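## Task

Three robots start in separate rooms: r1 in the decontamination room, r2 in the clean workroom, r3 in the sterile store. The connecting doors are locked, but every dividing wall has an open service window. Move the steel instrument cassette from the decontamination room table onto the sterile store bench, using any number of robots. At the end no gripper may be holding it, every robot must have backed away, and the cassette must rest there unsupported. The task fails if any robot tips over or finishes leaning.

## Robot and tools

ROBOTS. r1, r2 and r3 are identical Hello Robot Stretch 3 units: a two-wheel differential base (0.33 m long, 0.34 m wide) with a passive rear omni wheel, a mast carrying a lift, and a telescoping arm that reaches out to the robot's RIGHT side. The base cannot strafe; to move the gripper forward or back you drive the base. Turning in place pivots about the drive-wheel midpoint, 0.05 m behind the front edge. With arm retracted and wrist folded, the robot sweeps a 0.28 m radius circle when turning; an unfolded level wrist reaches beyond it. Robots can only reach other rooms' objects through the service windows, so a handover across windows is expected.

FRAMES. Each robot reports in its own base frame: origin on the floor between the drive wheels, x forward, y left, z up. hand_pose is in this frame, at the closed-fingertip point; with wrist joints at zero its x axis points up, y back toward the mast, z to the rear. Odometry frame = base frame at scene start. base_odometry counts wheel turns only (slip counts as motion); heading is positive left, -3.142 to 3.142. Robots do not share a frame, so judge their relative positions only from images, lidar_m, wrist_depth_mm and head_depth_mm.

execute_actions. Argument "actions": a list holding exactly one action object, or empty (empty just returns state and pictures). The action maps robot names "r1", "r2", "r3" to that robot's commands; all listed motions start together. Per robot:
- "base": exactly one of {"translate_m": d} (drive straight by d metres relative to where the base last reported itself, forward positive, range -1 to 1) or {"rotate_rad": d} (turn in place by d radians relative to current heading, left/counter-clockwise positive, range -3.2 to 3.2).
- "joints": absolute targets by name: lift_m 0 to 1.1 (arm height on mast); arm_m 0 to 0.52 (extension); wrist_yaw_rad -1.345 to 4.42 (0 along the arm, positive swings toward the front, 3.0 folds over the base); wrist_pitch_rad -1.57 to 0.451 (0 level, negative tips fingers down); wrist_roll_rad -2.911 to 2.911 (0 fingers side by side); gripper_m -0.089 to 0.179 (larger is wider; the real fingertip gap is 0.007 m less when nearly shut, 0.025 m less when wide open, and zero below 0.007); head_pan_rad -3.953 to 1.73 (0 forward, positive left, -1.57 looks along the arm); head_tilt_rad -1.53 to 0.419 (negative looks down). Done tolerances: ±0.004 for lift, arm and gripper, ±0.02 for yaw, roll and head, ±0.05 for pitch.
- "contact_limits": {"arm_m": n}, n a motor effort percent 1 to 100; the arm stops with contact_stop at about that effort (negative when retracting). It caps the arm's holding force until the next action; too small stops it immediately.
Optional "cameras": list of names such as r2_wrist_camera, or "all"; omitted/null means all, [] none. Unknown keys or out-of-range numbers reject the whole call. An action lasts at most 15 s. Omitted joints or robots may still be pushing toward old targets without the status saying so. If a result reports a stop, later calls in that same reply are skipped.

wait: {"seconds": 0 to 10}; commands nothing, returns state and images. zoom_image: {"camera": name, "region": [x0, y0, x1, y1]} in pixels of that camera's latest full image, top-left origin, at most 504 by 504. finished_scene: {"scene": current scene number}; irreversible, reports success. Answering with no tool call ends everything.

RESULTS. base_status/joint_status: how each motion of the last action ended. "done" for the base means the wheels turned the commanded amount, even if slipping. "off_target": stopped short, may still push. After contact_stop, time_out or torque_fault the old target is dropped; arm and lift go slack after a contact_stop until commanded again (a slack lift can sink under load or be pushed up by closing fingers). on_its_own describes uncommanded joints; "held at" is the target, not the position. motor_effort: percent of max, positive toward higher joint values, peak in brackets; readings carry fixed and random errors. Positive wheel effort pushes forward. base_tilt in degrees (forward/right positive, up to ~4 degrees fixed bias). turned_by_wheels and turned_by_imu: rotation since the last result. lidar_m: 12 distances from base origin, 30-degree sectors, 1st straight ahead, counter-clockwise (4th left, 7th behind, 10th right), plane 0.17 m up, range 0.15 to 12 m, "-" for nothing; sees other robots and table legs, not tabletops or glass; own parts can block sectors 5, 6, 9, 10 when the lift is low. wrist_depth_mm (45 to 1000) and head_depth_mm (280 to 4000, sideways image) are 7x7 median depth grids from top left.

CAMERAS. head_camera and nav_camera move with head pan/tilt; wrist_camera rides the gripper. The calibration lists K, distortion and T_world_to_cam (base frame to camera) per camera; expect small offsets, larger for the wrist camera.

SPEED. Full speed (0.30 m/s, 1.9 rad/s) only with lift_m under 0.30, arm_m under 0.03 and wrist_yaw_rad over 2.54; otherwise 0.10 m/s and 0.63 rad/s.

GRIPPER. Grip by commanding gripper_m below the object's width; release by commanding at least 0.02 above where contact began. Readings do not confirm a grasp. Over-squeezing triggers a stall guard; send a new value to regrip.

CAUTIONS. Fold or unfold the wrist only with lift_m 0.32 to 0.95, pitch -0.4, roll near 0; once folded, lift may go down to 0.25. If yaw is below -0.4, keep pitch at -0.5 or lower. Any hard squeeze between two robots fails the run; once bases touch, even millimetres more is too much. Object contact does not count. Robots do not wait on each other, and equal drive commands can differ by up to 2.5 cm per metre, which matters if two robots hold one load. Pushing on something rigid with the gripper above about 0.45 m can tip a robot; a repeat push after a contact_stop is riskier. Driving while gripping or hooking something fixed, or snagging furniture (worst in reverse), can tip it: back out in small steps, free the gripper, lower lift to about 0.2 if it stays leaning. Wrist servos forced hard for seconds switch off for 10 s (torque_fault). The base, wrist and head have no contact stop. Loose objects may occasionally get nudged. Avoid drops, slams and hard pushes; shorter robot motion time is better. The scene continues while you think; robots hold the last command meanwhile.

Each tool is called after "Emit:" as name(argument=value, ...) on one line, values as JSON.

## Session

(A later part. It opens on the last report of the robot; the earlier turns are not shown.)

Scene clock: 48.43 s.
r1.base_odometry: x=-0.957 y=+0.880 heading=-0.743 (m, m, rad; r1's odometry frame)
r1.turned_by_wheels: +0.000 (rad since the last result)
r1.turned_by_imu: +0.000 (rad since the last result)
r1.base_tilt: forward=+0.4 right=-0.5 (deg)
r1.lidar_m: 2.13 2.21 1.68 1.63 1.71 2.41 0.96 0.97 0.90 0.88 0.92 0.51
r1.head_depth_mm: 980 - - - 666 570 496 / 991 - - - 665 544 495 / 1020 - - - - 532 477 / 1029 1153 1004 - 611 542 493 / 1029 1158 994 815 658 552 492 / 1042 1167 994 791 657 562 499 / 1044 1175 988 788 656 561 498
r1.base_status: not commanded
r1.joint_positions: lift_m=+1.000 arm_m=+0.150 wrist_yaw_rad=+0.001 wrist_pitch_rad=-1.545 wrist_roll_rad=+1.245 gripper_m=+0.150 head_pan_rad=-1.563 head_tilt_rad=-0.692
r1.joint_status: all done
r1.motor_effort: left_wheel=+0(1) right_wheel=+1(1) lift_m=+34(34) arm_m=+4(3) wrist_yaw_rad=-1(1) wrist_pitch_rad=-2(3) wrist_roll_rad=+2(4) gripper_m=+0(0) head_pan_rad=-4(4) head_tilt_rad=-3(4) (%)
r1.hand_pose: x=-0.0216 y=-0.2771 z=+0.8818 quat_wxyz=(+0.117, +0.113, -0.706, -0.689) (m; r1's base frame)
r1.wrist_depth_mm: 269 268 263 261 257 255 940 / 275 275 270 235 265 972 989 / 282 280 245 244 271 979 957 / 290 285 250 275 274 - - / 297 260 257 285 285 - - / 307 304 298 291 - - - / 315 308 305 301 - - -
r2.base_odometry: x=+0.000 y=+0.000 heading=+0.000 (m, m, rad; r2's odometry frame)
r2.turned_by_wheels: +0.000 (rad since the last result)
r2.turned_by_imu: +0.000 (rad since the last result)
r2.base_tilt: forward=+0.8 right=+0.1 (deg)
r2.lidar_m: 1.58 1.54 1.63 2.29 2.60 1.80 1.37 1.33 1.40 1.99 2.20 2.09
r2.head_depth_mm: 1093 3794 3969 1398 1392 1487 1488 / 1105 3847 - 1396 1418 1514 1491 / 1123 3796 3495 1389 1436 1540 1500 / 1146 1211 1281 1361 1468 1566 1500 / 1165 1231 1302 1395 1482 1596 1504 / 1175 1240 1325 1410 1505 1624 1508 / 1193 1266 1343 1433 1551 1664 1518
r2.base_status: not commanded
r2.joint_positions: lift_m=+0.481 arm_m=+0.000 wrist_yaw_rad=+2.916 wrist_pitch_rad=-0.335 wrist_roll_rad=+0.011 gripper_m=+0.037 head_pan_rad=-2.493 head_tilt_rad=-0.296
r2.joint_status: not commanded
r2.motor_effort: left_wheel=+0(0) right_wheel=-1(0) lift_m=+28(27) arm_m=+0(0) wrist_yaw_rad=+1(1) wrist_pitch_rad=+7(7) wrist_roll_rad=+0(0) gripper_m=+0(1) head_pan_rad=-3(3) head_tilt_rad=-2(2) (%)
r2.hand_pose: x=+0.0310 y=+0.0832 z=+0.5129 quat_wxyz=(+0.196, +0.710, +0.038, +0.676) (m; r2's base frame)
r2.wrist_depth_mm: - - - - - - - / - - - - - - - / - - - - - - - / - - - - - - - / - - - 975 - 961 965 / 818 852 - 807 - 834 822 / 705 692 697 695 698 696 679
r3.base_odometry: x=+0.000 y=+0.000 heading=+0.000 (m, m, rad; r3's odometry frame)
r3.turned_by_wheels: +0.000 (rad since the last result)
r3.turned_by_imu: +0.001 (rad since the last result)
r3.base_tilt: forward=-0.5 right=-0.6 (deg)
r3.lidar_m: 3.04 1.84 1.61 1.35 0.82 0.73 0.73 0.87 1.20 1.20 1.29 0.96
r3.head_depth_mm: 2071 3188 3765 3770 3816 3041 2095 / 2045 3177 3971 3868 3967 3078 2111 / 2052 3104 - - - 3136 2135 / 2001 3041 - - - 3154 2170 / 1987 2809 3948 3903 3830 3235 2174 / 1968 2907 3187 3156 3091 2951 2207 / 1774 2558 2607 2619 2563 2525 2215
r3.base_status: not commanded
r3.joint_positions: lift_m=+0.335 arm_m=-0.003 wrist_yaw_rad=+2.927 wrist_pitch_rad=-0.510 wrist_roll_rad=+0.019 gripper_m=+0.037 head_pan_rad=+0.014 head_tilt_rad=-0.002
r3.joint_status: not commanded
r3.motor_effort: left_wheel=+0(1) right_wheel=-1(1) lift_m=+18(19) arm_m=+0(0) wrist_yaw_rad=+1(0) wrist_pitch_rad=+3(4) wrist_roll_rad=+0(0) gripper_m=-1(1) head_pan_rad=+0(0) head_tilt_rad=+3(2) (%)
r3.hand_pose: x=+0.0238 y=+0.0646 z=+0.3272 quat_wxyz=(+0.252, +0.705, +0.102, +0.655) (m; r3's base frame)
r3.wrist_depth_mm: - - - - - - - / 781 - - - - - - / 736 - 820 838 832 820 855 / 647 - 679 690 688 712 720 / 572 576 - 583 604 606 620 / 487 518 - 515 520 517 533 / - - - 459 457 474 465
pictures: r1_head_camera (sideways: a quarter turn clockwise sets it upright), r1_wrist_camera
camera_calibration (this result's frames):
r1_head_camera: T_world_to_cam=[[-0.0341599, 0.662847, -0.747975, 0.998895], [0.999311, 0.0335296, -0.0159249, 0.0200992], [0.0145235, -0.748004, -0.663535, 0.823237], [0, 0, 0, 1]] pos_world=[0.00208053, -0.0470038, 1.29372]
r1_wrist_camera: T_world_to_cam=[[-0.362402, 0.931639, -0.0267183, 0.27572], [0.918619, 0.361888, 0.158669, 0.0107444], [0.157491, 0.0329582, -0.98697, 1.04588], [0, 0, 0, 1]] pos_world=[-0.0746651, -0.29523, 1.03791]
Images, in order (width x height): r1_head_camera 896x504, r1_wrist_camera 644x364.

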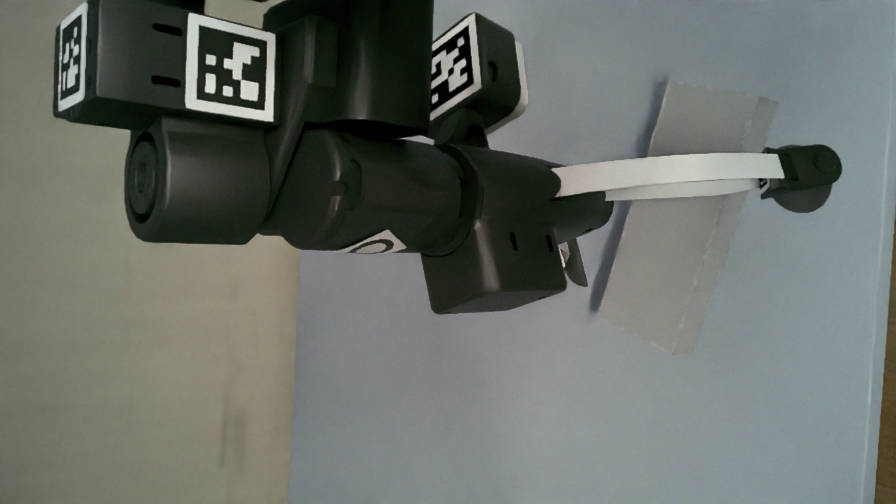

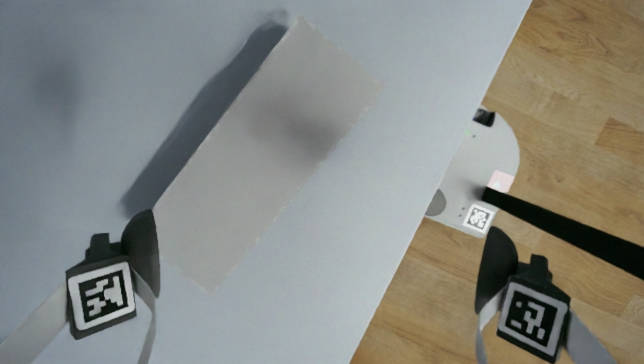

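Wrong skew direction.

Emit:
execute_actions(actions=[{"r1":{"joints":{"wrist_roll_rad":1.9,"arm_m":0.19}}}], cameras=["r1_wrist_camera"])

Scene clock: 51.73 s.
r1.base_odometry: x=-0.957 y=+0.880 heading=-0.743 (m, m, rad; r1's odometry frame)
r1.turned_by_wheels: +0.000 (rad since the last result)
r1.turned_by_imu: +0.000 (rad since the last result)
r1.base_tilt: forward=+0.3 right=-0.4 (deg)
r1.lidar_m: 2.13 2.22 1.68 1.63 1.71 2.41 0.96 0.97 0.91 0.88 0.92 0.51
r1.head_depth_mm: 980 1149 - 855 667 569 496 / 981 - - - 663 544 495 / 1005 - - - 648 534 494 / 1022 1158 1039 - 660 542 492 / 1032 1156 998 793 658 552 492 / 1036 1163 993 789 657 562 500 / 1040 1171 989 788 653 560 499
r1.base_status: not commanded
r1.joint_positions: lift_m=+1.000 arm_m=+0.190 wrist_yaw_rad=+0.001 wrist_pitch_rad=-1.545 wrist_roll_rad=+1.894 gripper_m=+0.150 head_pan_rad=-1.563 head_tilt_rad=-0.692
r1.joint_status: all done
r1.motor_effort: left_wheel=+0(0) right_wheel=+1(1) lift_m=+34(34) arm_m=+4(3) wrist_yaw_rad=-1(1) wrist_pitch_rad=-2(3) wrist_roll_rad=+2(3) gripper_m=+0(0) head_pan_rad=-4(4) head_tilt_rad=-3(3) (%)
r1.hand_pose: x=-0.0215 y=-0.3170 z=+0.8818 quat_wxyz=(-0.115, -0.112, -0.707, -0.689) (m; r1's base frame)
r1.wrist_depth_mm: 265 263 262 257 257 940 931 / 273 272 268 234 263 - 987 / 280 280 274 242 269 - - / 289 286 281 249 275 - - / 300 293 289 257 287 - - / 304 303 297 261 291 - - / 316 315 310 303 300 302 -
r2.base_odometry: x=+0.000 y=+0.000 heading=+0.000 (m, m, rad; r2's odometry frame)
r2.turned_by_wheels: +0.000 (rad since the last result)
r2.turned_by_imu: +0.000 (rad since the last result)
r2.base_tilt: forward=+0.8 right=+0.2 (deg)
r2.lidar_m: 1.58 1.54 1.63 2.28 2.60 1.81 1.37 1.33 1.40 1.99 2.21 2.09
r2.head_depth_mm: 1100 3808 3970 1386 1395 1495 1489 / 1111 3849 - 1404 1418 1524 1500 / 1124 3841 3509 1387 1437 1543 1500 / 1150 1211 1286 1364 1474 1563 1498 / 1162 1226 1301 1381 1495 1600 1510 / 1179 1245 1321 1418 1503 1624 1512 / 1193 1255 1338 1442 1541 1660 1517
r2.base_status: not commanded
r2.joint_positions: lift_m=+0.481 arm_m=+0.000 wrist_yaw_rad=+2.916 wrist_pitch_rad=-0.335 wrist_roll_rad=+0.011 gripper_m=+0.037 head_pan_rad=-2.493 head_tilt_rad=-0.296
r2.joint_status: not commanded
r2.motor_effort: left_wheel=-1(0) right_wheel=-1(1) lift_m=+27(27) arm_m=+0(0) wrist_yaw_rad=+0(1) wrist_pitch_rad=+7(7) wrist_roll_rad=+0(0) gripper_m=+0(0) head_pan_rad=-3(3) head_tilt_rad=-3(3) (%)
r2.hand_pose: x=+0.0310 y=+0.0832 z=+0.5129 quat_wxyz=(+0.196, +0.710, +0.038, +0.676) (m; r2's base frame)
r2.wrist_depth_mm: - - - - - - - / - - - - - - - / - - - - - - - / - - - - - - - / - - - - - - - / 840 849 - 808 - 824 823 / 715 687 696 706 693 705 697
r3.base_odometry: x=+0.000 y=+0.000 heading=+0.000 (m, m, rad; r3's odometry frame)
r3.turned_by_wheels: +0.000 (rad since the last result)
r3.turned_by_imu: +0.000 (rad since the last result)
r3.base_tilt: forward=-0.3 right=-0.6 (deg)
r3.lidar_m: 3.05 1.83 1.61 1.35 0.82 0.73 0.73 0.87 1.20 1.20 1.29 0.96
r3.head_depth_mm: 2065 3239 3764 3829 3822 3063 2085 / 2077 3127 3824 3963 3971 3095 2124 / 2034 3214 - - - 3132 2124 / 2019 3084 - - - 3167 2156 / 1991 2870 3996 3985 3886 3221 2173 / 1979 2983 3168 3162 3105 2913 2188 / 1786 2577 2644 2596 2561 2512 2211
r3.base_status: not commanded
r3.joint_positions: lift_m=+0.335 arm_m=-0.003 wrist_yaw_rad=+2.927 wrist_pitch_rad=-0.510 wrist_roll_rad=+0.019 gripper_m=+0.037 head_pan_rad=+0.014 head_tilt_rad=-0.002
r3.joint_status: not commanded
r3.motor_effort: left_wheel=-1(1) right_wheel=+0(1) lift_m=+19(19) arm_m=+0(0) wrist_yaw_rad=+1(0) wrist_pitch_rad=+4(4) wrist_roll_rad=+0(0) gripper_m=-1(1) head_pan_rad=+0(1) head_tilt_rad=+2(3) (%)
r3.hand_pose: x=+0.0238 y=+0.0646 z=+0.3272 quat_wxyz=(+0.252, +0.705, +0.102, +0.655) (m; r3's base frame)
r3.wrist_depth_mm: - - - - - - - / 791 - - - - - - / 757 - 816 829 868 858 867 / 654 - 684 681 710 722 725 / 570 573 - 589 605 599 617 / 502 511 - 516 520 529 537 / - - - 456 460 464 467
pictures: r1_wrist_camera
camera_calibration (this result's frames):
r1_wrist_camera: T_world_to_cam=[[0.27485, 0.961081, -0.0279401, 0.337066], [0.948012, -0.266035, 0.174641, -0.187425], [0.160411, -0.0744876, -0.984236, 1.01076], [0, 0, 0, 1]] pos_world=[-0.0770987, -0.29852, 1.03698]
Images, in order (width x height): r1_wrist_camera 644x364.

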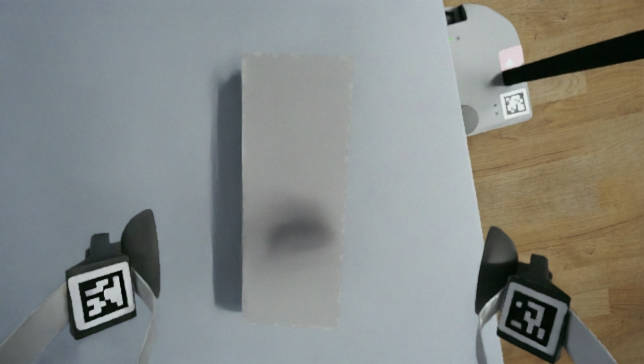

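Emit:
execute_actions(actions=[{"r1":{"joints":{"lift_m":0.905}}}], cameras=[])

Emit:
execute_actions(actions=[{"r1":{"joints":{"gripper_m":-0.03}}}], cameras=[])

Emit:
execute_actions(actions=[{"r1":{"joints":{"lift_m":1.05,"arm_m":0.0}},"r2":{"base":{"rotate_rad":0.45},"joints":{"head_pan_rad":0}}}], cameras=[])

Emit:
execute_actions(actions=[{"r1":{"base":{"rotate_rad":1.57},"joints":{"head_pan_rad":0,"head_tilt_rad":-0.3}}}], cameras=["r1_nav_camera","r2_nav_camera"])

Scene clock: 58.43 s.
r1.base_odometry: x=-0.957 y=+0.880 heading=-0.743 (m, m, rad; r1's odometry frame)
r1.turned_by_wheels: +0.000 (rad since the last result)
r1.turned_by_imu: +0.000 (rad since the last result)
r1.base_tilt: forward=+0.4 right=-0.5 (deg)
r1.lidar_m: 2.13 2.22 1.68 1.63 1.71 2.40 0.96 0.97 0.90 0.88 0.92 0.51
r1.head_depth_mm: 1010 1135 - - 650 569 495 / 1017 1139 - - - 544 495 / 1025 1145 1252 - 632 532 494 / 1025 1148 1036 832 - 542 484 / 1031 1162 998 793 659 551 492 / 1036 1167 994 791 658 561 500 / 1043 1179 988 788 655 561 498
r1.base_status: not commanded
r1.joint_positions: lift_m=+0.905 arm_m=+0.190 wrist_yaw_rad=+0.001 wrist_pitch_rad=-1.545 wrist_roll_rad=+1.894 gripper_m=+0.150 head_pan_rad=-1.563 head_tilt_rad=-0.692
r1.joint_status: all done
r1.motor_effort: left_wheel=+0(0) right_wheel=+1(1) lift_m=+28(30) arm_m=+3(3) wrist_yaw_rad=+0(1) wrist_pitch_rad=-3(3) wrist_roll_rad=+2(2) gripper_m=-1(1) head_pan_rad=-4(4) head_tilt_rad=-3(2) (%)
r1.hand_pose: x=-0.0215 y=-0.3170 z=+0.7871 quat_wxyz=(-0.115, -0.112, -0.707, -0.689) (m; r1's base frame)
r1.wrist_depth_mm: 175 174 141 140 167 166 833 / 178 178 144 143 171 169 865 / 183 182 148 146 176 175 921 / 190 187 153 151 180 180 928 / 197 192 157 155 187 184 922 / 201 199 161 160 191 - 995 / 209 204 166 166 198 195 -
r2.base_odometry: x=+0.000 y=+0.000 heading=+0.000 (m, m, rad; r2's odometry frame)
r2.turned_by_wheels: +0.000 (rad since the last result)
r2.turned_by_imu: +0.000 (rad since the last result)
r2.base_tilt: forward=+0.7 right=+0.0 (deg)
r2.lidar_m: 1.58 1.54 1.62 2.28 2.60 1.81 1.37 1.34 1.40 1.99 2.20 2.09
r2.head_depth_mm: 1096 3739 3932 1385 1385 1487 1489 / 1113 3843 - 1398 1411 1520 1495 / 1123 3813 3518 1381 1447 1548 1498 / 1148 1210 1288 1367 1463 1575 1489 / 1156 1225 1308 1395 1488 1600 1519 / 1179 1247 1320 1408 1516 1621 1513 / 1196 1265 1340 1433 1542 1662 1523
r2.base_status: not commanded
r2.joint_positions: lift_m=+0.481 arm_m=+0.000 wrist_yaw_rad=+2.916 wrist_pitch_rad=-0.335 wrist_roll_rad=+0.011 gripper_m=+0.037 head_pan_rad=-2.493 head_tilt_rad=-0.296
r2.joint_status: not commanded
r2.motor_effort: left_wheel=+1(1) right_wheel=+0(1) lift_m=+27(27) arm_m=+0(0) wrist_yaw_rad=+0(1) wrist_pitch_rad=+7(7) wrist_roll_rad=+0(0) gripper_m=+0(0) head_pan_rad=-3(3) head_tilt_rad=-3(2) (%)
r2.hand_pose: x=+0.0310 y=+0.0832 z=+0.5129 quat_wxyz=(+0.196, +0.710, +0.038, +0.676) (m; r2's base frame)
r2.wrist_depth_mm: - - - - - - - / - - - - - - - / - - - - - - - / - - - - - - - / - - - - - 996 - / 808 838 - 797 - 821 791 / 708 710 681 698 697 678 692
r3.base_odometry: x=+0.000 y=+0.000 heading=+0.000 (m, m, rad; r3's odometry frame)
r3.turned_by_wheels: +0.000 (rad since the last result)
r3.turned_by_imu: +0.001 (rad since the last result)
r3.base_tilt: forward=-0.4 right=-0.7 (deg)
r3.lidar_m: 3.02 1.84 1.61 1.35 0.82 0.73 0.73 0.86 1.20 1.20 1.29 0.96
r3.head_depth_mm: 2062 3268 3771 3786 3814 3050 2103 / 2054 3189 3924 3911 3943 3077 2119 / 2017 3166 - - - 3097 2113 / 2008 3128 - - - 3148 2147 / 2000 2862 3961 3888 3856 3213 2149 / 1962 2955 3157 3117 3029 2908 2189 / 1774 2550 2609 2619 2540 2553 2227
r3.base_status: not commanded
r3.joint_positions: lift_m=+0.335 arm_m=-0.003 wrist_yaw_rad=+2.927 wrist_pitch_rad=-0.510 wrist_roll_rad=+0.019 gripper_m=+0.037 head_pan_rad=+0.014 head_tilt_rad=-0.002
r3.joint_status: not commanded
r3.motor_effort: left_wheel=+0(0) right_wheel=-1(1) lift_m=+19(19) arm_m=+0(0) wrist_yaw_rad=+1(0) wrist_pitch_rad=+3(4) wrist_roll_rad=+0(0) gripper_m=-1(1) head_pan_rad=+0(1) head_tilt_rad=+3(2) (%)
r3.hand_pose: x=+0.0238 y=+0.0646 z=+0.3272 quat_wxyz=(+0.252, +0.705, +0.102, +0.655) (m; r3's base frame)
r3.wrist_depth_mm: - - - - - - - / 807 - - - - - - / 761 - 817 824 870 855 853 / 656 - 694 704 701 694 717 / 563 564 - 590 605 604 605 / 498 518 - 511 522 527 531 / - - - 463 460 465 466
pictures: none
No camera images: the call's "cameras" was empty. Leave "cameras" out to get every camera's image.

Scene clock: 60.73 s.
r1.base_odometry: x=-0.957 y=+0.880 heading=-0.743 (m, m, rad; r1's odometry frame)
r1.turned_by_wheels: +0.000 (rad since the last result)
r1.turned_by_imu: +0.000 (rad since the last result)
r1.base_tilt: forward=+0.4 right=-0.4 (deg)
r1.lidar_m: 2.13 2.22 1.68 1.63 1.71 2.41 0.96 0.97 0.90 0.88 0.92 0.51
r1.head_depth_mm: 1010 1134 - - 651 568 496 / 1013 1141 - - - 543 495 / 1019 1147 1256 - - 531 494 / 1025 1155 1037 834 - 539 493 / 1031 1160 999 794 659 540 492 / 1036 1166 992 790 657 563 499 / 1045 1173 989 787 656 561 499
r1.base_status: not commanded
r1.joint_positions: lift_m=+0.905 arm_m=+0.190 wrist_yaw_rad=+0.001 wrist_pitch_rad=-1.536 wrist_roll_rad=+1.894 gripper_m=-0.028 head_pan_rad=-1.563 head_tilt_rad=-0.692
r1.joint_status: all done
r1.motor_effort: left_wheel=+0(0) right_wheel=+1(1) lift_m=+28(28) arm_m=+3(4) wrist_yaw_rad=+0(1) wrist_pitch_rad=-7(8) wrist_roll_rad=+2(3) gripper_m=-49(100) head_pan_rad=-4(3) head_tilt_rad=-3(3) (%)
r1.hand_pose: x=-0.0215 y=-0.3194 z=+0.7869 quat_wxyz=(-0.115, -0.112, -0.710, -0.686) (m; r1's base frame)
r1.wrist_depth_mm: 176 173 171 139 164 165 834 / 180 180 175 142 141 169 863 / 186 183 181 145 173 173 897 / 192 189 185 149 178 179 914 / 197 194 157 154 153 182 928 / 203 200 162 158 156 188 947 / 210 208 184 164 195 193 992
r2.base_odometry: x=+0.000 y=+0.000 heading=+0.000 (m, m, rad; r2's odometry frame)
r2.turned_by_wheels: +0.000 (rad since the last result)
r2.turned_by_imu: +0.000 (rad since the last result)
r2.base_tilt: forward=+0.7 right=+0.0 (deg)
r2.lidar_m: 1.58 1.54 1.63 2.28 2.60 1.81 1.37 1.33 1.41 2.00 2.21 2.09
r2.head_depth_mm: 1098 3818 3844 1389 1396 1487 1487 / 1109 3867 - 1405 1426 1519 1497 / 1127 3863 3515 1383 1432 1542 1490 / 1141 1216 1286 1361 1463 1573 1498 / 1161 1234 1301 1389 1492 1597 1501 / 1180 1254 1327 1423 1514 1632 1508 / 1189 1268 1349 1441 1552 1657 1525
r2.base_status: not commanded
r2.joint_positions: lift_m=+0.481 arm_m=+0.000 wrist_yaw_rad=+2.916 wrist_pitch_rad=-0.335 wrist_roll_rad=+0.011 gripper_m=+0.037 head_pan_rad=-2.493 head_tilt_rad=-0.296
r2.joint_status: not commanded
r2.motor_effort: left_wheel=+1(2) right_wheel=+0(0) lift_m=+27(27) arm_m=+0(0) wrist_yaw_rad=+1(1) wrist_pitch_rad=+7(7) wrist_roll_rad=+0(0) gripper_m=+0(0) head_pan_rad=-3(3) head_tilt_rad=-2(2) (%)
r2.hand_pose: x=+0.0310 y=+0.0832 z=+0.5129 quat_wxyz=(+0.196, +0.710, +0.038, +0.676) (m; r2's base frame)
r2.wrist_depth_mm: - - - - - - - / - - - - - - - / - - - - - - - / - - - - - - - / - - - 969 - - - / 828 836 - 811 - 821 799 / 700 700 709 692 679 690 696
r3.base_odometry: x=+0.000 y=+0.000 heading=+0.000 (m, m, rad; r3's odometry frame)
r3.turned_by_wheels: +0.000 (rad since the last result)
r3.turned_by_imu: +0.000 (rad since the last result)
r3.base_tilt: forward=-0.5 right=-0.7 (deg)
r3.lidar_m: 3.03 1.84 1.61 1.36 0.82 0.73 0.73 0.87 1.20 1.20 1.30 0.96
r3.head_depth_mm: 2058 3230 3733 3821 3805 3094 2087 / 2048 3211 3938 3935 3945 3073 2105 / 2042 3166 - - - 3106 2128 / 2029 3166 - - - 3139 2165 / 1972 2843 3902 3943 3820 3202 2177 / 2005 2928 3165 3119 3084 2923 2182 / 1779 2559 2672 2613 2571 2562 2217
r3.base_status: not commanded
r3.joint_positions: lift_m=+0.335 arm_m=-0.003 wrist_yaw_rad=+2.927 wrist_pitch_rad=-0.510 wrist_roll_rad=+0.019 gripper_m=+0.037 head_pan_rad=+0.014 head_tilt_rad=-0.002
r3.joint_status: not commanded
r3.motor_effort: left_wheel=-1(1) right_wheel=-1(1) lift_m=+19(19) arm_m=+0(0) wrist_yaw_rad=+2(1) wrist_pitch_rad=+3(4) wrist_roll_rad=+0(0) gripper_m=-1(0) head_pan_rad=+0(0) head_tilt_rad=+2(2) (%)
r3.hand_pose: x=+0.0238 y=+0.0646 z=+0.3272 quat_wxyz=(+0.252, +0.705, +0.102, +0.655) (m; r3's base frame)
r3.wrist_depth_mm: - - - - - - - / 794 - - - - - - / 754 - 812 838 826 857 854 / 657 - 683 678 713 710 709 / 565 572 - 587 586 607 623 / 500 503 - 515 527 523 536 / - - - 458 457 462 458
pictures: none
No camera images: the call's "cameras" was empty. Leave "cameras" out to get every camera's image.

Scene clock: 63.37 s.
r1.base_odometry: x=-0.957 y=+0.880 heading=-0.743 (m, m, rad; r1's odometry frame)
r1.turned_by_wheels: +0.000 (rad since the last result)
r1.turned_by_imu: +0.000 (rad since the last result)
r1.base_tilt: forward=+0.4 right=-0.5 (deg)
r1.lidar_m: 2.13 2.21 1.68 1.63 1.71 2.41 0.95 0.97 0.90 0.88 0.92 0.51
r1.head_depth_mm: 995 - - - - - 478 / 996 - - - - - 477 / 1006 - - - - - - / 1023 1151 1002 819 677 - - / 1030 1163 996 793 675 - 484 / 1036 1171 993 791 657 562 499 / 1044 1175 991 788 655 561 498
r1.base_status: not commanded
r1.joint_positions: lift_m=+1.050 arm_m=+0.001 wrist_yaw_rad=+0.000 wrist_pitch_rad=-1.544 wrist_roll_rad=+1.896 gripper_m=-0.029 head_pan_rad=-1.563 head_tilt_rad=-0.692
r1.joint_status: all done
joint sent to its limit — the command would take r1.arm_m past its lower limit, so that joint was sent only as far as its limit.
r1.motor_effort: left_wheel=+0(2) right_wheel=+1(4) lift_m=+34(37) arm_m=-4(8) wrist_yaw_rad=+0(1) wrist_pitch_rad=-3(24) wrist_roll_rad=+2(2) gripper_m=-15(49) head_pan_rad=-4(4) head_tilt_rad=-3(4) (%)
r1.hand_pose: x=-0.0215 y=-0.1288 z=+0.9318 quat_wxyz=(-0.116, -0.113, -0.707, -0.689) (m; r1's base frame)
r1.wrist_depth_mm: 318 312 - - - 988 974 / 330 319 340 - - - - / 331 303 329 - - - - / 343 305 332 - - - - / 353 310 343 - - - - / 365 327 354 - - - - / 378 364 364 807 - - -
r2.base_odometry: x=+0.000 y=+0.000 heading=+0.450 (m, m, rad; r2's odometry frame)
r2.turned_by_wheels: +0.450 (rad since the last result)
r2.turned_by_imu: +0.457 (rad since the last result)
r2.base_tilt: forward=+0.8 right=+0.0 (deg)
r2.lidar_m: 1.54 1.60 2.12 2.57 1.90 1.39 1.33 1.37 1.85 2.20 2.24 1.61
r2.head_depth_mm: 1335 1423 1504 1609 1708 1795 1489 / 1341 1413 1482 1595 1704 1801 1493 / 1324 1391 1480 1575 1692 1774 1504 / 1321 1395 1482 1572 1664 1765 1499 / 1309 - - 1589 1662 1751 1509 / 1303 - - 1591 1641 1730 1516 / 1294 - - 1584 1633 1735 1524
r2.base_status: done
r2.joint_positions: lift_m=+0.481 arm_m=+0.000 wrist_yaw_rad=+2.916 wrist_pitch_rad=-0.335 wrist_roll_rad=+0.011 gripper_m=+0.037 head_pan_rad=-0.007 head_tilt_rad=-0.296
r2.joint_status: all done
r2.motor_effort: left_wheel=-2(5) right_wheel=+1(4) lift_m=+27(27) arm_m=+0(0) wrist_yaw_rad=+1(1) wrist_pitch_rad=+7(8) wrist_roll_rad=+0(1) gripper_m=+0(0) head_pan_rad=+3(41) head_tilt_rad=-2(2) (%)
r2.hand_pose: x=+0.0310 y=+0.0832 z=+0.5129 quat_wxyz=(+0.196, +0.710, +0.038, +0.676) (m; r2's base frame)
r2.wrist_depth_mm: - - - - - - - / - - - - - - - / - - - - - - - / - - - - - - - / - - - 1000 - - - / 849 837 - 797 - 792 832 / 700 708 700 699 692 693 683
r3.base_odometry: x=+0.000 y=+0.000 heading=+0.000 (m, m, rad; r3's odometry frame)
r3.turned_by_wheels: +0.000 (rad since the last result)
r3.turned_by_imu: +0.000 (rad since the last result)
r3.base_tilt: forward=-0.4 right=-0.8 (deg)
r3.lidar_m: 3.04 1.83 1.61 1.36 0.82 0.73 0.73 0.87 1.20 1.20 1.30 0.97
r3.head_depth_mm: 2068 3261 3814 3816 3875 3042 2120 / 2042 3162 3877 3958 3973 3063 2113 / 2025 3144 - - - 3163 2125 / 2017 3125 - - - 3135 2161 / 1989 2834 3935 3914 3846 3226 2161 / 1989 2946 3195 3083 3105 2953 2208 / 1774 2568 2632 2597 2565 2527 2228
r3.base_status: not commanded
r3.joint_positions: lift_m=+0.335 arm_m=-0.003 wrist_yaw_rad=+2.927 wrist_pitch_rad=-0.510 wrist_roll_rad=+0.019 gripper_m=+0.037 head_pan_rad=+0.014 head_tilt_rad=-0.002
r3.joint_status: not commanded
r3.motor_effort: left_wheel=+1(0) right_wheel=-1(1) lift_m=+19(19) arm_m=+0(0) wrist_yaw_rad=+1(0) wrist_pitch_rad=+3(3) wrist_roll_rad=+0(0) gripper_m=-1(1) head_pan_rad=+0(0) head_tilt_rad=+2(2) (%)
r3.hand_pose: x=+0.0238 y=+0.0646 z=+0.3272 quat_wxyz=(+0.252, +0.705, +0.102, +0.655) (m; r3's base frame)
r3.wrist_depth_mm: - - - - - - - / 795 - - - - - - / 757 - 817 830 831 848 878 / 648 - 666 692 688 704 724 / 569 570 - 596 607 610 605 / 498 521 - 513 518 530 533 / - - - 455 457 464 464
pictures: none
No camera images: the call's "cameras" was empty. Leave "cameras" out to get every camera's image.

Scene clock: 66.80 s.
r1.base_odometry: x=-0.957 y=+0.880 heading=+0.826 (m, m, rad; r1's odometry frame)
r1.turned_by_wheels: +1.570 (rad since the last result)
r1.turned_by_imu: +1.580 (rad since the last result)
r1.base_tilt: forward=+0.4 right=-0.5 (deg)
r1.lidar_m: 1.63 1.72 2.42 0.96 0.97 0.90 0.88 0.92 0.51 2.13 2.21 1.68
r1.head_depth_mm: 1404 1497 1580 1685 1807 1887 1552 / 1405 - - 1710 1813 1886 1556 / 1409 - - 1700 1822 1898 1552 / 1415 - - 1714 1832 1908 1545 / 1425 - - 1719 1834 1916 1543 / 1439 - - 1723 1844 1922 1529 / 1441 1535 1614 1728 1845 1916 1526
r1.base_status: done
r1.joint_positions: lift_m=+1.050 arm_m=+0.001 wrist_yaw_rad=+0.000 wrist_pitch_rad=-1.544 wrist_roll_rad=+1.896 gripper_m=-0.029 head_pan_rad=-0.007 head_tilt_rad=-0.310
r1.joint_status: all done
r1.motor_effort: left_wheel=-1(6) right_wheel=+2(5) lift_m=+34(34) arm_m=-4(4) wrist_yaw_rad=+0(1) wrist_pitch_rad=-3(3) wrist_roll_rad=+2(2) gripper_m=-15(15) head_pan_rad=+3(48) head_tilt_rad=+3(18) (%)
r1.hand_pose: x=-0.0215 y=-0.1288 z=+0.9318 quat_wxyz=(-0.116, -0.113, -0.707, -0.689) (m; r1's base frame)
r1.wrist_depth_mm: 314 316 - - - 982 986 / - 737 - - - - - / - - - - - - - / - - - - - - - / - - - - - - - / - - - - - - - / - - - - - - -
r2.base_odometry: x=+0.000 y=+0.000 heading=+0.450 (m, m, rad; r2's odometry frame)
r2.turned_by_wheels: +0.000 (rad since the last result)
r2.turned_by_imu: +0.000 (rad since the last result)
r2.base_tilt: forward=+0.8 right=+0.1 (deg)
r2.lidar_m: 1.54 1.59 2.12 2.57 1.90 1.39 1.33 1.38 1.85 2.20 2.24 1.61
r2.head_depth_mm: 1346 1417 1508 1601 1704 1804 1505 / 1334 1398 1489 1592 1701 1791 1499 / 1328 1400 1487 1579 1681 1747 1501 / 1322 1395 1492 1576 1674 1773 1508 / 1311 - - 1587 1646 1756 1511 / 1306 - - 1591 1644 1743 1509 / 1292 - - 1578 1627 1738 1513
r2.base_status: not commanded
r2.joint_positions: lift_m=+0.481 arm_m=+0.000 wrist_yaw_rad=+2.916 wrist_pitch_rad=-0.335 wrist_roll_rad=+0.011 gripper_m=+0.037 head_pan_rad=-0.007 head_tilt_rad=-0.296
r2.joint_status: not commanded
r2.motor_effort: left_wheel=-1(1) right_wheel=+2(1) lift_m=+27(26) arm_m=+0(0) wrist_yaw_rad=+1(0) wrist_pitch_rad=+7(7) wrist_roll_rad=+0(0) gripper_m=+0(0) head_pan_rad=+3(3) head_tilt_rad=-2(2) (%)
r2.hand_pose: x=+0.0310 y=+0.0832 z=+0.5129 quat_wxyz=(+0.196, +0.710, +0.038, +0.676) (m; r2's base frame)
r2.wrist_depth_mm: - - - - - - - / - - - - - - - / - - - - - - - / - - - - - - - / - - - 992 - 984 991 / 817 833 - 794 - 818 817 / 684 706 682 691 677 701 679
r3.base_odometry: x=+0.000 y=+0.000 heading=+0.000 (m, m, rad; r3's odometry frame)
r3.turned_by_wheels: +0.000 (rad since the last result)
r3.turned_by_imu: +0.000 (rad since the last result)
r3.base_tilt: forward=-0.3 right=-0.6 (deg)
r3.lidar_m: 3.03 1.84 1.61 1.35 0.82 0.73 0.73 0.87 1.20 1.20 1.30 0.97
r3.head_depth_mm: 2062 3254 3795 3808 3810 2997 2076 / 2031 3162 3934 3927 - 3120 2109 / 2016 3109 - - - 3117 2119 / 2004 3149 - - - 3143 2146 / 1989 2852 3998 3884 3822 3222 2184 / 1975 2922 3153 3096 3085 2950 2167 / 1781 2564 2609 2576 2536 2505 2183
r3.base_status: not commanded
r3.joint_positions: lift_m=+0.335 arm_m=-0.003 wrist_yaw_rad=+2.927 wrist_pitch_rad=-0.510 wrist_roll_rad=+0.019 gripper_m=+0.037 head_pan_rad=+0.014 head_tilt_rad=-0.002
r3.joint_status: not commanded
r3.motor_effort: left_wheel=+1(0) right_wheel=-1(1) lift_m=+19(19) arm_m=+0(0) wrist_yaw_rad=+1(1) wrist_pitch_rad=+3(4) wrist_roll_rad=+0(0) gripper_m=+0(0) head_pan_rad=+0(1) head_tilt_rad=+2(2) (%)
r3.hand_pose: x=+0.0238 y=+0.0646 z=+0.3272 quat_wxyz=(+0.252, +0.705, +0.102, +0.655) (m; r3's base frame)
r3.wrist_depth_mm: - - - - - - - / 769 - - - - - - / 755 - 802 823 847 863 889 / 665 - 694 671 687 697 722 / 567 566 - 591 593 611 615 / 489 519 - 517 523 534 526 / - - - 461 451 469 468
pictures: r1_nav_camera (sideways: a quarter turn counterclockwise sets it upright), r2_nav_camera (sideways: a quarter turn counterclockwise sets it upright)
camera_calibration (this result's frames):
r1_nav_camera: T_world_to_cam=[[0.267176, -0.00979414, 0.963598, -1.21448], [-0.0415301, -0.999136, 0.00135966, 0.0543931], [0.962752, -0.0403816, -0.267352, 0.299526], [0, 0, 0, 1]] pos_world=[0.038369, 0.0545467, 1.25028]
r2_nav_camera: T_world_to_cam=[[0.240262, -0.0373066, 0.969991, -1.21608], [-0.0252587, -0.999163, -0.0321722, 0.0933258], [0.970379, -0.0167709, -0.241003, 0.268849], [0, 0, 0, 1]] pos_world=[0.0336503, 0.0523886, 1.24739]
Images, in order (width x height): r1_nav_camera 672x504, r2_nav_camera 672x504.

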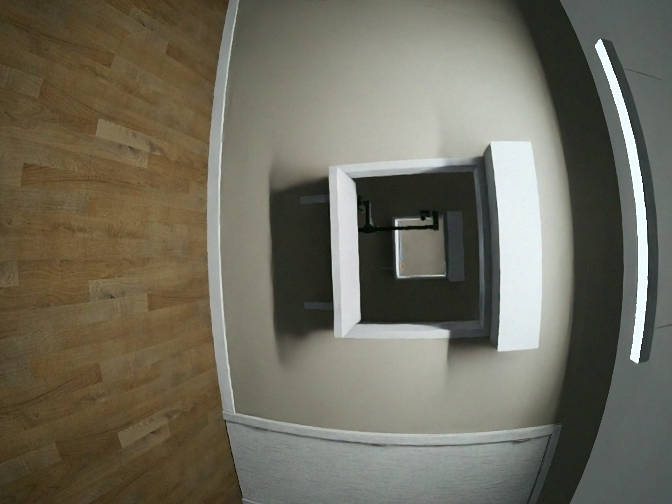

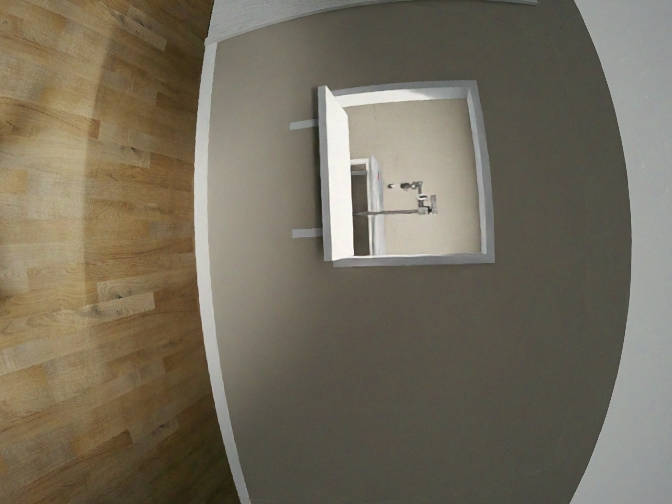

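Emit:
execute_actions(actions=[{"r1":{"base":{"rotate_rad":-1.57},"joints":{"gripper_m":0.15,"arm_m":0.15}}}], cameras=["r1_wrist_camera"])

Scene clock: 72.20 s.
r1.base_odometry: x=-0.957 y=+0.880 heading=-0.743 (m, m, rad; r1's odometry frame)
r1.turned_by_wheels: -1.570 (rad since the last result)
r1.turned_by_imu: -1.580 (rad since the last result)
r1.base_tilt: forward=+0.4 right=-0.5 (deg)
r1.lidar_m: 2.13 2.21 1.68 1.63 1.71 2.41 0.96 0.97 0.90 0.88 0.92 0.51
r1.head_depth_mm: 1856 1967 2072 2225 2370 1970 1559 / 1869 1972 2098 2238 2368 1953 1556 / 1870 1974 2101 2255 2382 1948 1548 / 1880 1992 2111 2253 2368 1948 1540 / 1878 1980 2121 2240 2347 1932 1534 / 1887 1993 2146 2270 2384 1917 1530 / 1887 2008 2141 2270 2385 1919 1532
r1.base_status: done
r1.joint_positions: lift_m=+1.050 arm_m=+0.150 wrist_yaw_rad=+0.000 wrist_pitch_rad=-1.544 wrist_roll_rad=+1.896 gripper_m=+0.150 head_pan_rad=-0.007 head_tilt_rad=-0.310
r1.joint_status: all done
r1.motor_effort: left_wheel=+3(6) right_wheel=-2(4) lift_m=+34(34) arm_m=+4(5) wrist_yaw_rad=+0(0) wrist_pitch_rad=-3(3) wrist_roll_rad=+1(1) gripper_m=+0(87) head_pan_rad=+3(3) head_tilt_rad=+4(3) (%)
r1.hand_pose: x=-0.0215 y=-0.2772 z=+0.9318 quat_wxyz=(-0.116, -0.113, -0.707, -0.689) (m; r1's base frame)
r1.wrist_depth_mm: 316 313 309 302 994 - 981 / 322 319 314 314 312 - - / 335 330 323 292 324 - - / 347 337 332 314 - - - / 355 348 342 336 341 - - / 365 357 351 343 349 - - / 377 371 365 360 360 - -
r2.base_odometry: x=+0.000 y=+0.000 heading=+0.450 (m, m, rad; r2's odometry frame)
r2.turned_by_wheels: +0.000 (rad since the last result)
r2.turned_by_imu: +0.000 (rad since the last result)
r2.base_tilt: forward=+0.7 right=+0.1 (deg)
r2.lidar_m: 1.54 1.60 2.12 2.57 1.91 1.39 1.33 1.37 1.85 2.21 2.23 1.61
r2.head_depth_mm: 1342 1427 1512 1600 1714 1802 1489 / 1339 1406 1505 1592 1710 1797 1494 / 1318 1401 1486 1579 1688 1772 1499 / 1322 1393 1482 1575 1678 1774 1500 / 1301 - - 1582 1660 1762 1509 / 1298 - - 1581 1640 1750 1523 / 1286 - - 1570 1636 1729 1516
r2.base_status: not commanded
r2.joint_positions: lift_m=+0.481 arm_m=+0.000 wrist_yaw_rad=+2.916 wrist_pitch_rad=-0.335 wrist_roll_rad=+0.011 gripper_m=+0.037 head_pan_rad=-0.007 head_tilt_rad=-0.296
r2.joint_status: not commanded
r2.motor_effort: left_wheel=-2(1) right_wheel=+1(1) lift_m=+26(27) arm_m=+0(0) wrist_yaw_rad=+1(1) wrist_pitch_rad=+8(7) wrist_roll_rad=+0(1) gripper_m=+0(1) head_pan_rad=+3(3) head_tilt_rad=-3(2) (%)
r2.hand_pose: x=+0.0310 y=+0.0832 z=+0.5129 quat_wxyz=(+0.196, +0.710, +0.038, +0.676) (m; r2's base frame)
r2.wrist_depth_mm: - - - - - - - / - - - - - - - / - - - - - - - / - - - - - - - / - - - 990 - - 984 / 849 822 - 826 - 799 807 / 707 695 683 689 694 687 676
r3.base_odometry: x=+0.000 y=+0.000 heading=+0.000 (m, m, rad; r3's odometry frame)
r3.turned_by_wheels: +0.000 (rad since the last result)
r3.turned_by_imu: +0.001 (rad since the last result)
r3.base_tilt: forward=-0.4 right=-0.6 (deg)
r3.lidar_m: 3.02 1.83 1.60 1.35 0.82 0.73 0.73 0.87 1.20 1.20 1.29 0.96
r3.head_depth_mm: 2072 3299 3807 3902 3838 3055 2107 / 2061 3201 3937 3872 3937 3060 2111 / 2023 3148 - - - 3102 2119 / 2009 3135 - - - 3200 2168 / 1993 2864 3935 3930 3878 3230 2177 / 1976 2941 3142 3147 3036 2919 2169 / 1766 2577 2628 2602 2573 2549 2212
r3.base_status: not commanded
r3.joint_positions: lift_m=+0.335 arm_m=-0.003 wrist_yaw_rad=+2.927 wrist_pitch_rad=-0.510 wrist_roll_rad=+0.019 gripper_m=+0.037 head_pan_rad=+0.014 head_tilt_rad=-0.002
r3.joint_status: not commanded
r3.motor_effort: left_wheel=+0(0) right_wheel=-1(1) lift_m=+19(19) arm_m=+0(0) wrist_yaw_rad=+1(1) wrist_pitch_rad=+4(3) wrist_roll_rad=+0(0) gripper_m=-1(1) head_pan_rad=+0(0) head_tilt_rad=+2(3) (%)
r3.hand_pose: x=+0.0238 y=+0.0646 z=+0.3272 quat_wxyz=(+0.252, +0.705, +0.102, +0.655) (m; r3's base frame)
r3.wrist_depth_mm: - - - - - - - / 782 - - - - - - / 743 - 820 810 865 863 877 / 652 - 666 687 671 720 710 / 562 566 - 588 599 596 614 / 496 511 - 520 530 522 529 / - - - 460 454 465 471
pictures: r1_wrist_camera
camera_calibration (this result's frames):
r1_wrist_camera: T_world_to_cam=[[0.277518, 0.960297, -0.0285163, 0.300562], [0.94726, -0.268557, 0.17486, -0.18649], [0.160259, -0.0755391, -0.98418, 1.06258], [0, 0, 0, 1]] pos_world=[-0.0770456, -0.258445, 1.08695]
Images, in order (width x height): r1_wrist_camera 644x364.

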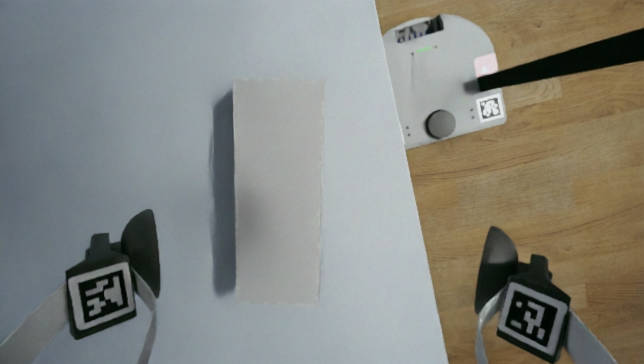

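Emit:
execute_actions(actions=[{"r1":{"joints":{"lift_m":0.895,"arm_m":0.19}}}], cameras=[])

Emit:
execute_actions(actions=[{"r1":{"joints":{"gripper_m":0.03}}}], cameras=[])

Emit:
execute_actions(actions=[{"r1":{"joints":{"lift_m":1.05}}}], cameras=["r1_wrist_camera"])

Scene clock: 77.10 s.
r1.base_odometry: x=-0.957 y=+0.880 heading=-0.743 (m, m, rad; r1's odometry frame)
r1.turned_by_wheels: +0.000 (rad since the last result)
r1.turned_by_imu: +0.000 (rad since the last result)
r1.base_tilt: forward=+0.4 right=-0.4 (deg)
r1.lidar_m: 2.13 2.21 1.68 1.64 1.72 2.40 0.95 0.97 0.90 0.88 0.92 0.51
r1.head_depth_mm: 1859 1959 2092 2213 2355 1956 1558 / 1873 1976 2097 2247 2366 1945 1551 / 1864 1980 2101 2242 2404 1936 1549 / 1875 1984 2113 2246 2349 1938 1553 / 1882 1982 2119 2255 2391 1932 1544 / 1879 2008 2119 2248 2394 1933 1525 / 1895 2007 2123 2287 2397 1918 1526
r1.base_status: not commanded
r1.joint_positions: lift_m=+0.895 arm_m=+0.190 wrist_yaw_rad=+0.000 wrist_pitch_rad=-1.544 wrist_roll_rad=+1.896 gripper_m=+0.150 head_pan_rad=-0.007 head_tilt_rad=-0.310
r1.joint_status: all done
r1.motor_effort: left_wheel=+2(2) right_wheel=-2(2) lift_m=+28(27) arm_m=+4(2) wrist_yaw_rad=+0(0) wrist_pitch_rad=-3(3) wrist_roll_rad=+1(2) gripper_m=+0(0) head_pan_rad=+3(3) head_tilt_rad=+3(3) (%)
r1.hand_pose: x=-0.0215 y=-0.3171 z=+0.7770 quat_wxyz=(-0.116, -0.113, -0.707, -0.689) (m; r1's base frame)
r1.wrist_depth_mm: 165 164 132 129 156 157 857 / 169 167 135 133 161 161 861 / 174 172 139 137 164 165 875 / 178 177 143 140 170 168 929 / 184 181 147 144 173 172 937 / 189 187 152 148 180 - 951 / 197 194 157 152 185 185 963
r2.base_odometry: x=+0.000 y=+0.000 heading=+0.450 (m, m, rad; r2's odometry frame)
r2.turned_by_wheels: +0.000 (rad since the last result)
r2.turned_by_imu: +0.000 (rad since the last result)
r2.base_tilt: forward=+0.7 right=+0.1 (deg)
r2.lidar_m: 1.54 1.60 2.12 2.57 1.91 1.39 1.33 1.37 1.85 2.21 2.24 1.61
r2.head_depth_mm: 1346 1424 1511 1591 1705 1801 1493 / 1334 1405 1500 1595 1701 1783 1489 / 1326 1397 1477 1573 1696 1764 1497 / 1314 1386 1495 1568 1668 1782 1506 / 1307 - - 1603 1664 1764 1505 / 1303 - - 1585 1642 1745 1525 / 1290 - - 1577 1632 1747 1518
r2.base_status: not commanded
r2.joint_positions: lift_m=+0.481 arm_m=+0.000 wrist_yaw_rad=+2.916 wrist_pitch_rad=-0.335 wrist_roll_rad=+0.011 gripper_m=+0.037 head_pan_rad=-0.007 head_tilt_rad=-0.296
r2.joint_status: not commanded
r2.motor_effort: left_wheel=-2(3) right_wheel=+1(1) lift_m=+27(27) arm_m=+0(0) wrist_yaw_rad=+1(1) wrist_pitch_rad=+7(7) wrist_roll_rad=+0(0) gripper_m=-1(1) head_pan_rad=+3(3) head_tilt_rad=-2(2) (%)
r2.hand_pose: x=+0.0310 y=+0.0832 z=+0.5129 quat_wxyz=(+0.196, +0.710, +0.038, +0.676) (m; r2's base frame)
r2.wrist_depth_mm: - - - - - - - / - - - - - - - / - - - - - - - / - - - - - - - / - - - 984 - 974 997 / 842 813 - 795 - 818 814 / 713 685 685 687 678 701 685
r3.base_odometry: x=+0.000 y=+0.000 heading=+0.000 (m, m, rad; r3's odometry frame)
r3.turned_by_wheels: +0.000 (rad since the last result)
r3.turned_by_imu: +0.001 (rad since the last result)
r3.base_tilt: forward=-0.5 right=-0.6 (deg)
r3.lidar_m: 3.02 1.84 1.61 1.36 0.82 0.73 0.73 0.87 1.20 1.20 1.30 0.96
r3.head_depth_mm: 2062 3241 3758 3808 3822 3020 2102 / 2049 3241 3844 3913 3981 3074 2134 / 2045 3197 - - - 3189 2138 / 2002 3175 - - - 3198 2137 / 1973 2860 3991 3971 3896 3217 2155 / 1974 2915 3158 3104 3102 2951 2204 / 1780 2599 2646 2574 2590 2538 2196
r3.base_status: not commanded
r3.joint_positions: lift_m=+0.335 arm_m=-0.003 wrist_yaw_rad=+2.927 wrist_pitch_rad=-0.510 wrist_roll_rad=+0.019 gripper_m=+0.037 head_pan_rad=+0.014 head_tilt_rad=-0.002
r3.joint_status: not commanded
r3.motor_effort: left_wheel=+0(0) right_wheel=+0(1) lift_m=+19(19) arm_m=+0(0) wrist_yaw_rad=+0(2) wrist_pitch_rad=+4(3) wrist_roll_rad=+0(0) gripper_m=-1(0) head_pan_rad=+0(0) head_tilt_rad=+2(2) (%)
r3.hand_pose: x=+0.0238 y=+0.0646 z=+0.3272 quat_wxyz=(+0.252, +0.705, +0.102, +0.655) (m; r3's base frame)
r3.wrist_depth_mm: - - - - - - - / 783 - - - - - - / 765 - 815 817 872 845 863 / 639 - 681 689 702 704 709 / 569 563 - 572 590 600 617 / 496 513 - 518 524 521 535 / - - - 460 458 464 467
pictures: none
No camera images: the call's "cameras" was empty. Leave "cameras" out to get every camera's image.

Scene clock: 78.80 s.
r1.base_odometry: x=-0.957 y=+0.880 heading=-0.743 (m, m, rad; r1's odometry frame)
r1.turned_by_wheels: +0.000 (rad since the last result)
r1.turned_by_imu: +0.000 (rad since the last result)
r1.base_tilt: forward=+0.4 right=-0.5 (deg)
r1.lidar_m: 2.13 2.21 1.68 1.63 1.71 2.40 0.96 0.97 0.90 0.88 0.92 0.51
r1.head_depth_mm: 1865 1970 2096 2228 2362 1973 1555 / 1876 1978 2103 2239 2377 1946 1559 / 1864 1987 2097 2247 2361 1945 1545 / 1864 1986 2121 2256 2378 1937 1545 / 1882 1991 2119 2274 2378 1935 1544 / 1890 2001 2123 2273 2374 1917 1538 / 1899 2001 2123 2262 2404 1917 1528
r1.base_status: not commanded
r1.joint_positions: lift_m=+0.895 arm_m=+0.190 wrist_yaw_rad=-0.001 wrist_pitch_rad=-1.570 wrist_roll_rad=+1.897 gripper_m=+0.031 head_pan_rad=-0.007 head_tilt_rad=-0.310
r1.joint_status: all done
r1.motor_effort: left_wheel=+3(3) right_wheel=-4(4) lift_m=+28(29) arm_m=+4(3) wrist_yaw_rad=+1(1) wrist_pitch_rad=+9(13) wrist_roll_rad=+1(2) gripper_m=-25(100) head_pan_rad=+3(3) head_tilt_rad=+3(3) (%)
r1.hand_pose: x=-0.0215 y=-0.3104 z=+0.7776 quat_wxyz=(-0.115, -0.116, -0.698, -0.698) (m; r1's base frame)
r1.wrist_depth_mm: 163 161 160 130 131 161 853 / 168 167 165 133 133 164 930 / 171 170 169 136 137 168 902 / 176 175 173 140 141 173 956 / 181 180 144 144 144 177 927 / 186 186 148 148 147 181 996 / 191 191 170 152 154 187 -
r2.base_odometry: x=+0.000 y=+0.000 heading=+0.450 (m, m, rad; r2's odometry frame)
r2.turned_by_wheels: +0.000 (rad since the last result)
r2.turned_by_imu: +0.000 (rad since the last result)
r2.base_tilt: forward=+0.7 right=-0.1 (deg)
r2.lidar_m: 1.54 1.59 2.12 2.57 1.91 1.39 1.33 1.38 1.85 2.21 2.24 1.61
r2.head_depth_mm: 1345 1422 1505 1599 1717 1803 1504 / 1331 1415 1502 1600 1702 1790 1487 / 1325 1394 1487 1589 1684 1768 1500 / 1316 1395 1494 1568 1679 1767 1507 / 1314 - - 1578 1660 1749 1506 / 1301 - - 1588 1633 1745 1523 / 1293 - - 1573 1624 1747 1522
r2.base_status: not commanded
r2.joint_positions: lift_m=+0.481 arm_m=+0.000 wrist_yaw_rad=+2.916 wrist_pitch_rad=-0.335 wrist_roll_rad=+0.011 gripper_m=+0.037 head_pan_rad=-0.007 head_tilt_rad=-0.296
r2.joint_status: not commanded
r2.motor_effort: left_wheel=-2(1) right_wheel=+1(1) lift_m=+26(27) arm_m=+0(0) wrist_yaw_rad=+1(1) wrist_pitch_rad=+8(7) wrist_roll_rad=+0(0) gripper_m=-1(1) head_pan_rad=+3(3) head_tilt_rad=-2(2) (%)
r2.hand_pose: x=+0.0310 y=+0.0832 z=+0.5129 quat_wxyz=(+0.196, +0.710, +0.038, +0.676) (m; r2's base frame)
r2.wrist_depth_mm: - - - - - - - / - - - - - - - / - - - - - - - / - - - - - - - / - - - - - 973 990 / 852 844 - 790 - 815 801 / 690 710 705 698 687 706 689
r3.base_odometry: x=+0.000 y=+0.000 heading=+0.000 (m, m, rad; r3's odometry frame)
r3.turned_by_wheels: +0.000 (rad since the last result)
r3.turned_by_imu: +0.000 (rad since the last result)
r3.base_tilt: forward=-0.5 right=-0.7 (deg)
r3.lidar_m: 3.02 1.83 1.61 1.35 0.82 0.73 0.73 0.87 1.20 1.20 1.29 0.97
r3.head_depth_mm: 2061 3244 3744 3823 3867 3040 2067 / 2053 3242 3859 3959 3994 3140 2131 / 2023 3159 - - - 3085 2127 / 2020 3111 - - - 3166 2160 / 1993 2850 3985 3895 3871 3183 2161 / 1967 2953 3137 3088 3080 2905 2193 / 1779 2586 2639 2580 2563 2530 2195
r3.base_status: not commanded
r3.joint_positions: lift_m=+0.335 arm_m=-0.003 wrist_yaw_rad=+2.927 wrist_pitch_rad=-0.510 wrist_roll_rad=+0.019 gripper_m=+0.037 head_pan_rad=+0.014 head_tilt_rad=-0.002
r3.joint_status: not commanded
r3.motor_effort: left_wheel=+1(1) right_wheel=-1(2) lift_m=+19(19) arm_m=+0(0) wrist_yaw_rad=+0(1) wrist_pitch_rad=+3(3) wrist_roll_rad=+0(0) gripper_m=-1(0) head_pan_rad=+0(0) head_tilt_rad=+2(3) (%)
r3.hand_pose: x=+0.0238 y=+0.0646 z=+0.3272 quat_wxyz=(+0.252, +0.705, +0.102, +0.655) (m; r3's base frame)
r3.wrist_depth_mm: - - - - - - - / 787 - - - - - - / 745 - 815 820 851 853 865 / 675 - 670 677 690 690 722 / 563 565 - 579 602 599 613 / 491 505 - 521 516 524 526 / - - - 460 459 468 465
pictures: none
No camera images: the call's "cameras" was empty. Leave "cameras" out to get every camera's image.

Scene clock: 81.03 s.
r1.base_odometry: x=-0.957 y=+0.880 heading=-0.743 (m, m, rad; r1's odometry frame)
r1.turned_by_wheels: +0.000 (rad since the last result)
r1.turned_by_imu: +0.000 (rad since the last result)
r1.base_tilt: forward=+0.4 right=-0.5 (deg)
r1.lidar_m: 2.13 2.21 1.68 1.63 1.72 2.41 0.96 0.97 0.90 0.88 0.92 0.51
r1.head_depth_mm: 1862 1967 2084 2223 2361 1965 1558 / 1861 1990 2096 2220 2375 1957 1552 / 1867 1985 2086 2242 2382 1946 1552 / 1869 1977 2121 2240 2355 1937 1548 / 1875 1991 2111 2259 2382 1922 1529 / 1887 1993 2122 2276 2385 1924 1533 / 1898 2003 2118 2274 2393 1909 1531
r1.base_status: not commanded
r1.joint_positions: lift_m=+1.050 arm_m=+0.190 wrist_yaw_rad=-0.001 wrist_pitch_rad=-1.545 wrist_roll_rad=+1.897 gripper_m=+0.037 head_pan_rad=-0.007 head_tilt_rad=-0.310
r1.joint_status: all done
r1.on_its_own: gripper_m is held at +0.036, not at your +0.030, by its stall guard, which is not easing now
r1.motor_effort: left_wheel=+2(3) right_wheel=-2(4) lift_m=+37(38) arm_m=+3(4) wrist_yaw_rad=+0(1) wrist_pitch_rad=-2(9) wrist_roll_rad=+1(1) gripper_m=-21(26) head_pan_rad=+3(3) head_tilt_rad=+3(3) (%)
r1.hand_pose: x=-0.0215 y=-0.3169 z=+0.9317 quat_wxyz=(-0.116, -0.114, -0.706, -0.689) (m; r1's base frame)
r1.wrist_depth_mm: 314 313 308 130 130 947 966 / 324 318 314 133 133 - - / 336 329 323 136 137 - - / 343 342 331 140 141 - - / 350 350 145 144 144 - - / 365 357 148 147 146 - - / 378 369 361 152 351 - -
r2.base_odometry: x=+0.000 y=+0.000 heading=+0.450 (m, m, rad; r2's odometry frame)
r2.turned_by_wheels: +0.000 (rad since the last result)
r2.turned_by_imu: +0.000 (rad since the last result)
r2.base_tilt: forward=+0.8 right=+0.1 (deg)
r2.lidar_m: 1.54 1.59 2.12 2.57 1.90 1.39 1.33 1.38 1.85 2.21 2.25 1.61
r2.head_depth_mm: 1346 1416 1513 1610 1707 1813 1495 / 1335 1406 1493 1593 1715 1783 1506 / 1330 1402 1490 1587 1684 1778 1499 / 1316 1387 1481 1565 1675 1780 1508 / 1305 - - 1588 1666 1749 1520 / 1302 - - 1585 1650 1742 1521 / 1295 - - 1566 1629 1734 1517
r2.base_status: not commanded
r2.joint_positions: lift_m=+0.481 arm_m=+0.000 wrist_yaw_rad=+2.916 wrist_pitch_rad=-0.335 wrist_roll_rad=+0.011 gripper_m=+0.037 head_pan_rad=-0.007 head_tilt_rad=-0.296
r2.joint_status: not commanded
r2.motor_effort: left_wheel=-1(2) right_wheel=+1(1) lift_m=+27(27) arm_m=+0(0) wrist_yaw_rad=+0(1) wrist_pitch_rad=+7(7) wrist_roll_rad=+0(0) gripper_m=+1(0) head_pan_rad=+3(3) head_tilt_rad=-2(2) (%)
r2.hand_pose: x=+0.0310 y=+0.0832 z=+0.5129 quat_wxyz=(+0.196, +0.710, +0.038, +0.676) (m; r2's base frame)
r2.wrist_depth_mm: - - - - - - - / - - - - - - - / - - - - - - - / - - - - - - - / - - - - - - 982 / 830 832 - 805 - 804 824 / 700 697 694 687 696 686 682
r3.base_odometry: x=+0.000 y=+0.000 heading=+0.000 (m, m, rad; r3's odometry frame)
r3.turned_by_wheels: +0.000 (rad since the last result)
r3.turned_by_imu: +0.000 (rad since the last result)
r3.base_tilt: forward=-0.5 right=-0.7 (deg)
r3.lidar_m: 3.02 1.83 1.61 1.36 0.82 0.73 0.73 0.87 1.20 1.20 1.29 0.96
r3.head_depth_mm: 2053 3196 3782 3783 3758 3047 2088 / 2036 3198 3918 3963 3973 3102 2125 / 2013 3170 - - - 3078 2142 / 2010 3128 - - - 3149 2163 / 1976 2835 3895 3843 3833 3164 2170 / 1976 2917 3154 3138 3075 2955 2204 / 1785 2590 2631 2622 2564 2529 2195
r3.base_status: not commanded
r3.joint_positions: lift_m=+0.335 arm_m=-0.003 wrist_yaw_rad=+2.927 wrist_pitch_rad=-0.510 wrist_roll_rad=+0.019 gripper_m=+0.037 head_pan_rad=+0.014 head_tilt_rad=-0.002
r3.joint_status: not commanded
r3.motor_effort: left_wheel=-1(0) right_wheel=+0(0) lift_m=+19(19) arm_m=+0(0) wrist_yaw_rad=+0(1) wrist_pitch_rad=+4(3) wrist_roll_rad=+0(0) gripper_m=+0(0) head_pan_rad=+0(0) head_tilt_rad=+3(2) (%)
r3.hand_pose: x=+0.0238 y=+0.0646 z=+0.3272 quat_wxyz=(+0.252, +0.705, +0.102, +0.655) (m; r3's base frame)
r3.wrist_depth_mm: - - - - - - - / 784 - - - - - - / 759 - 819 812 830 859 865 / 658 - 674 678 689 710 732 / 565 566 - 592 593 597 607 / 500 513 - 512 516 518 525 / - - - 452 459 465 476
pictures: r1_wrist_camera
camera_calibration (this result's frames):
r1_wrist_camera: T_world_to_cam=[[0.279543, 0.959745, -0.0273031, 0.337412], [0.946685, -0.270773, 0.174553, -0.197578], [0.160134, -0.0746425, -0.984269, 1.05986], [0, 0, 0, 1]] pos_world=[-0.0769962, -0.298217, 1.08689]
Images, in order (width x height): r1_wrist_camera 644x364.

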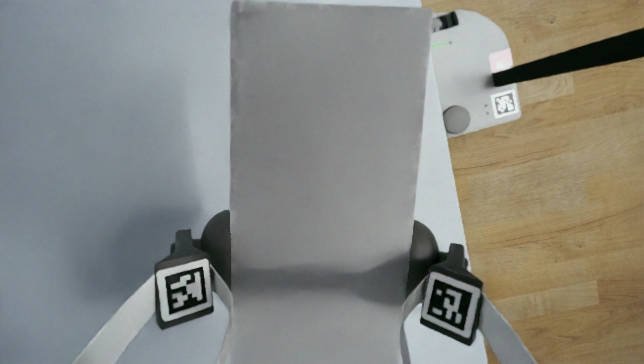

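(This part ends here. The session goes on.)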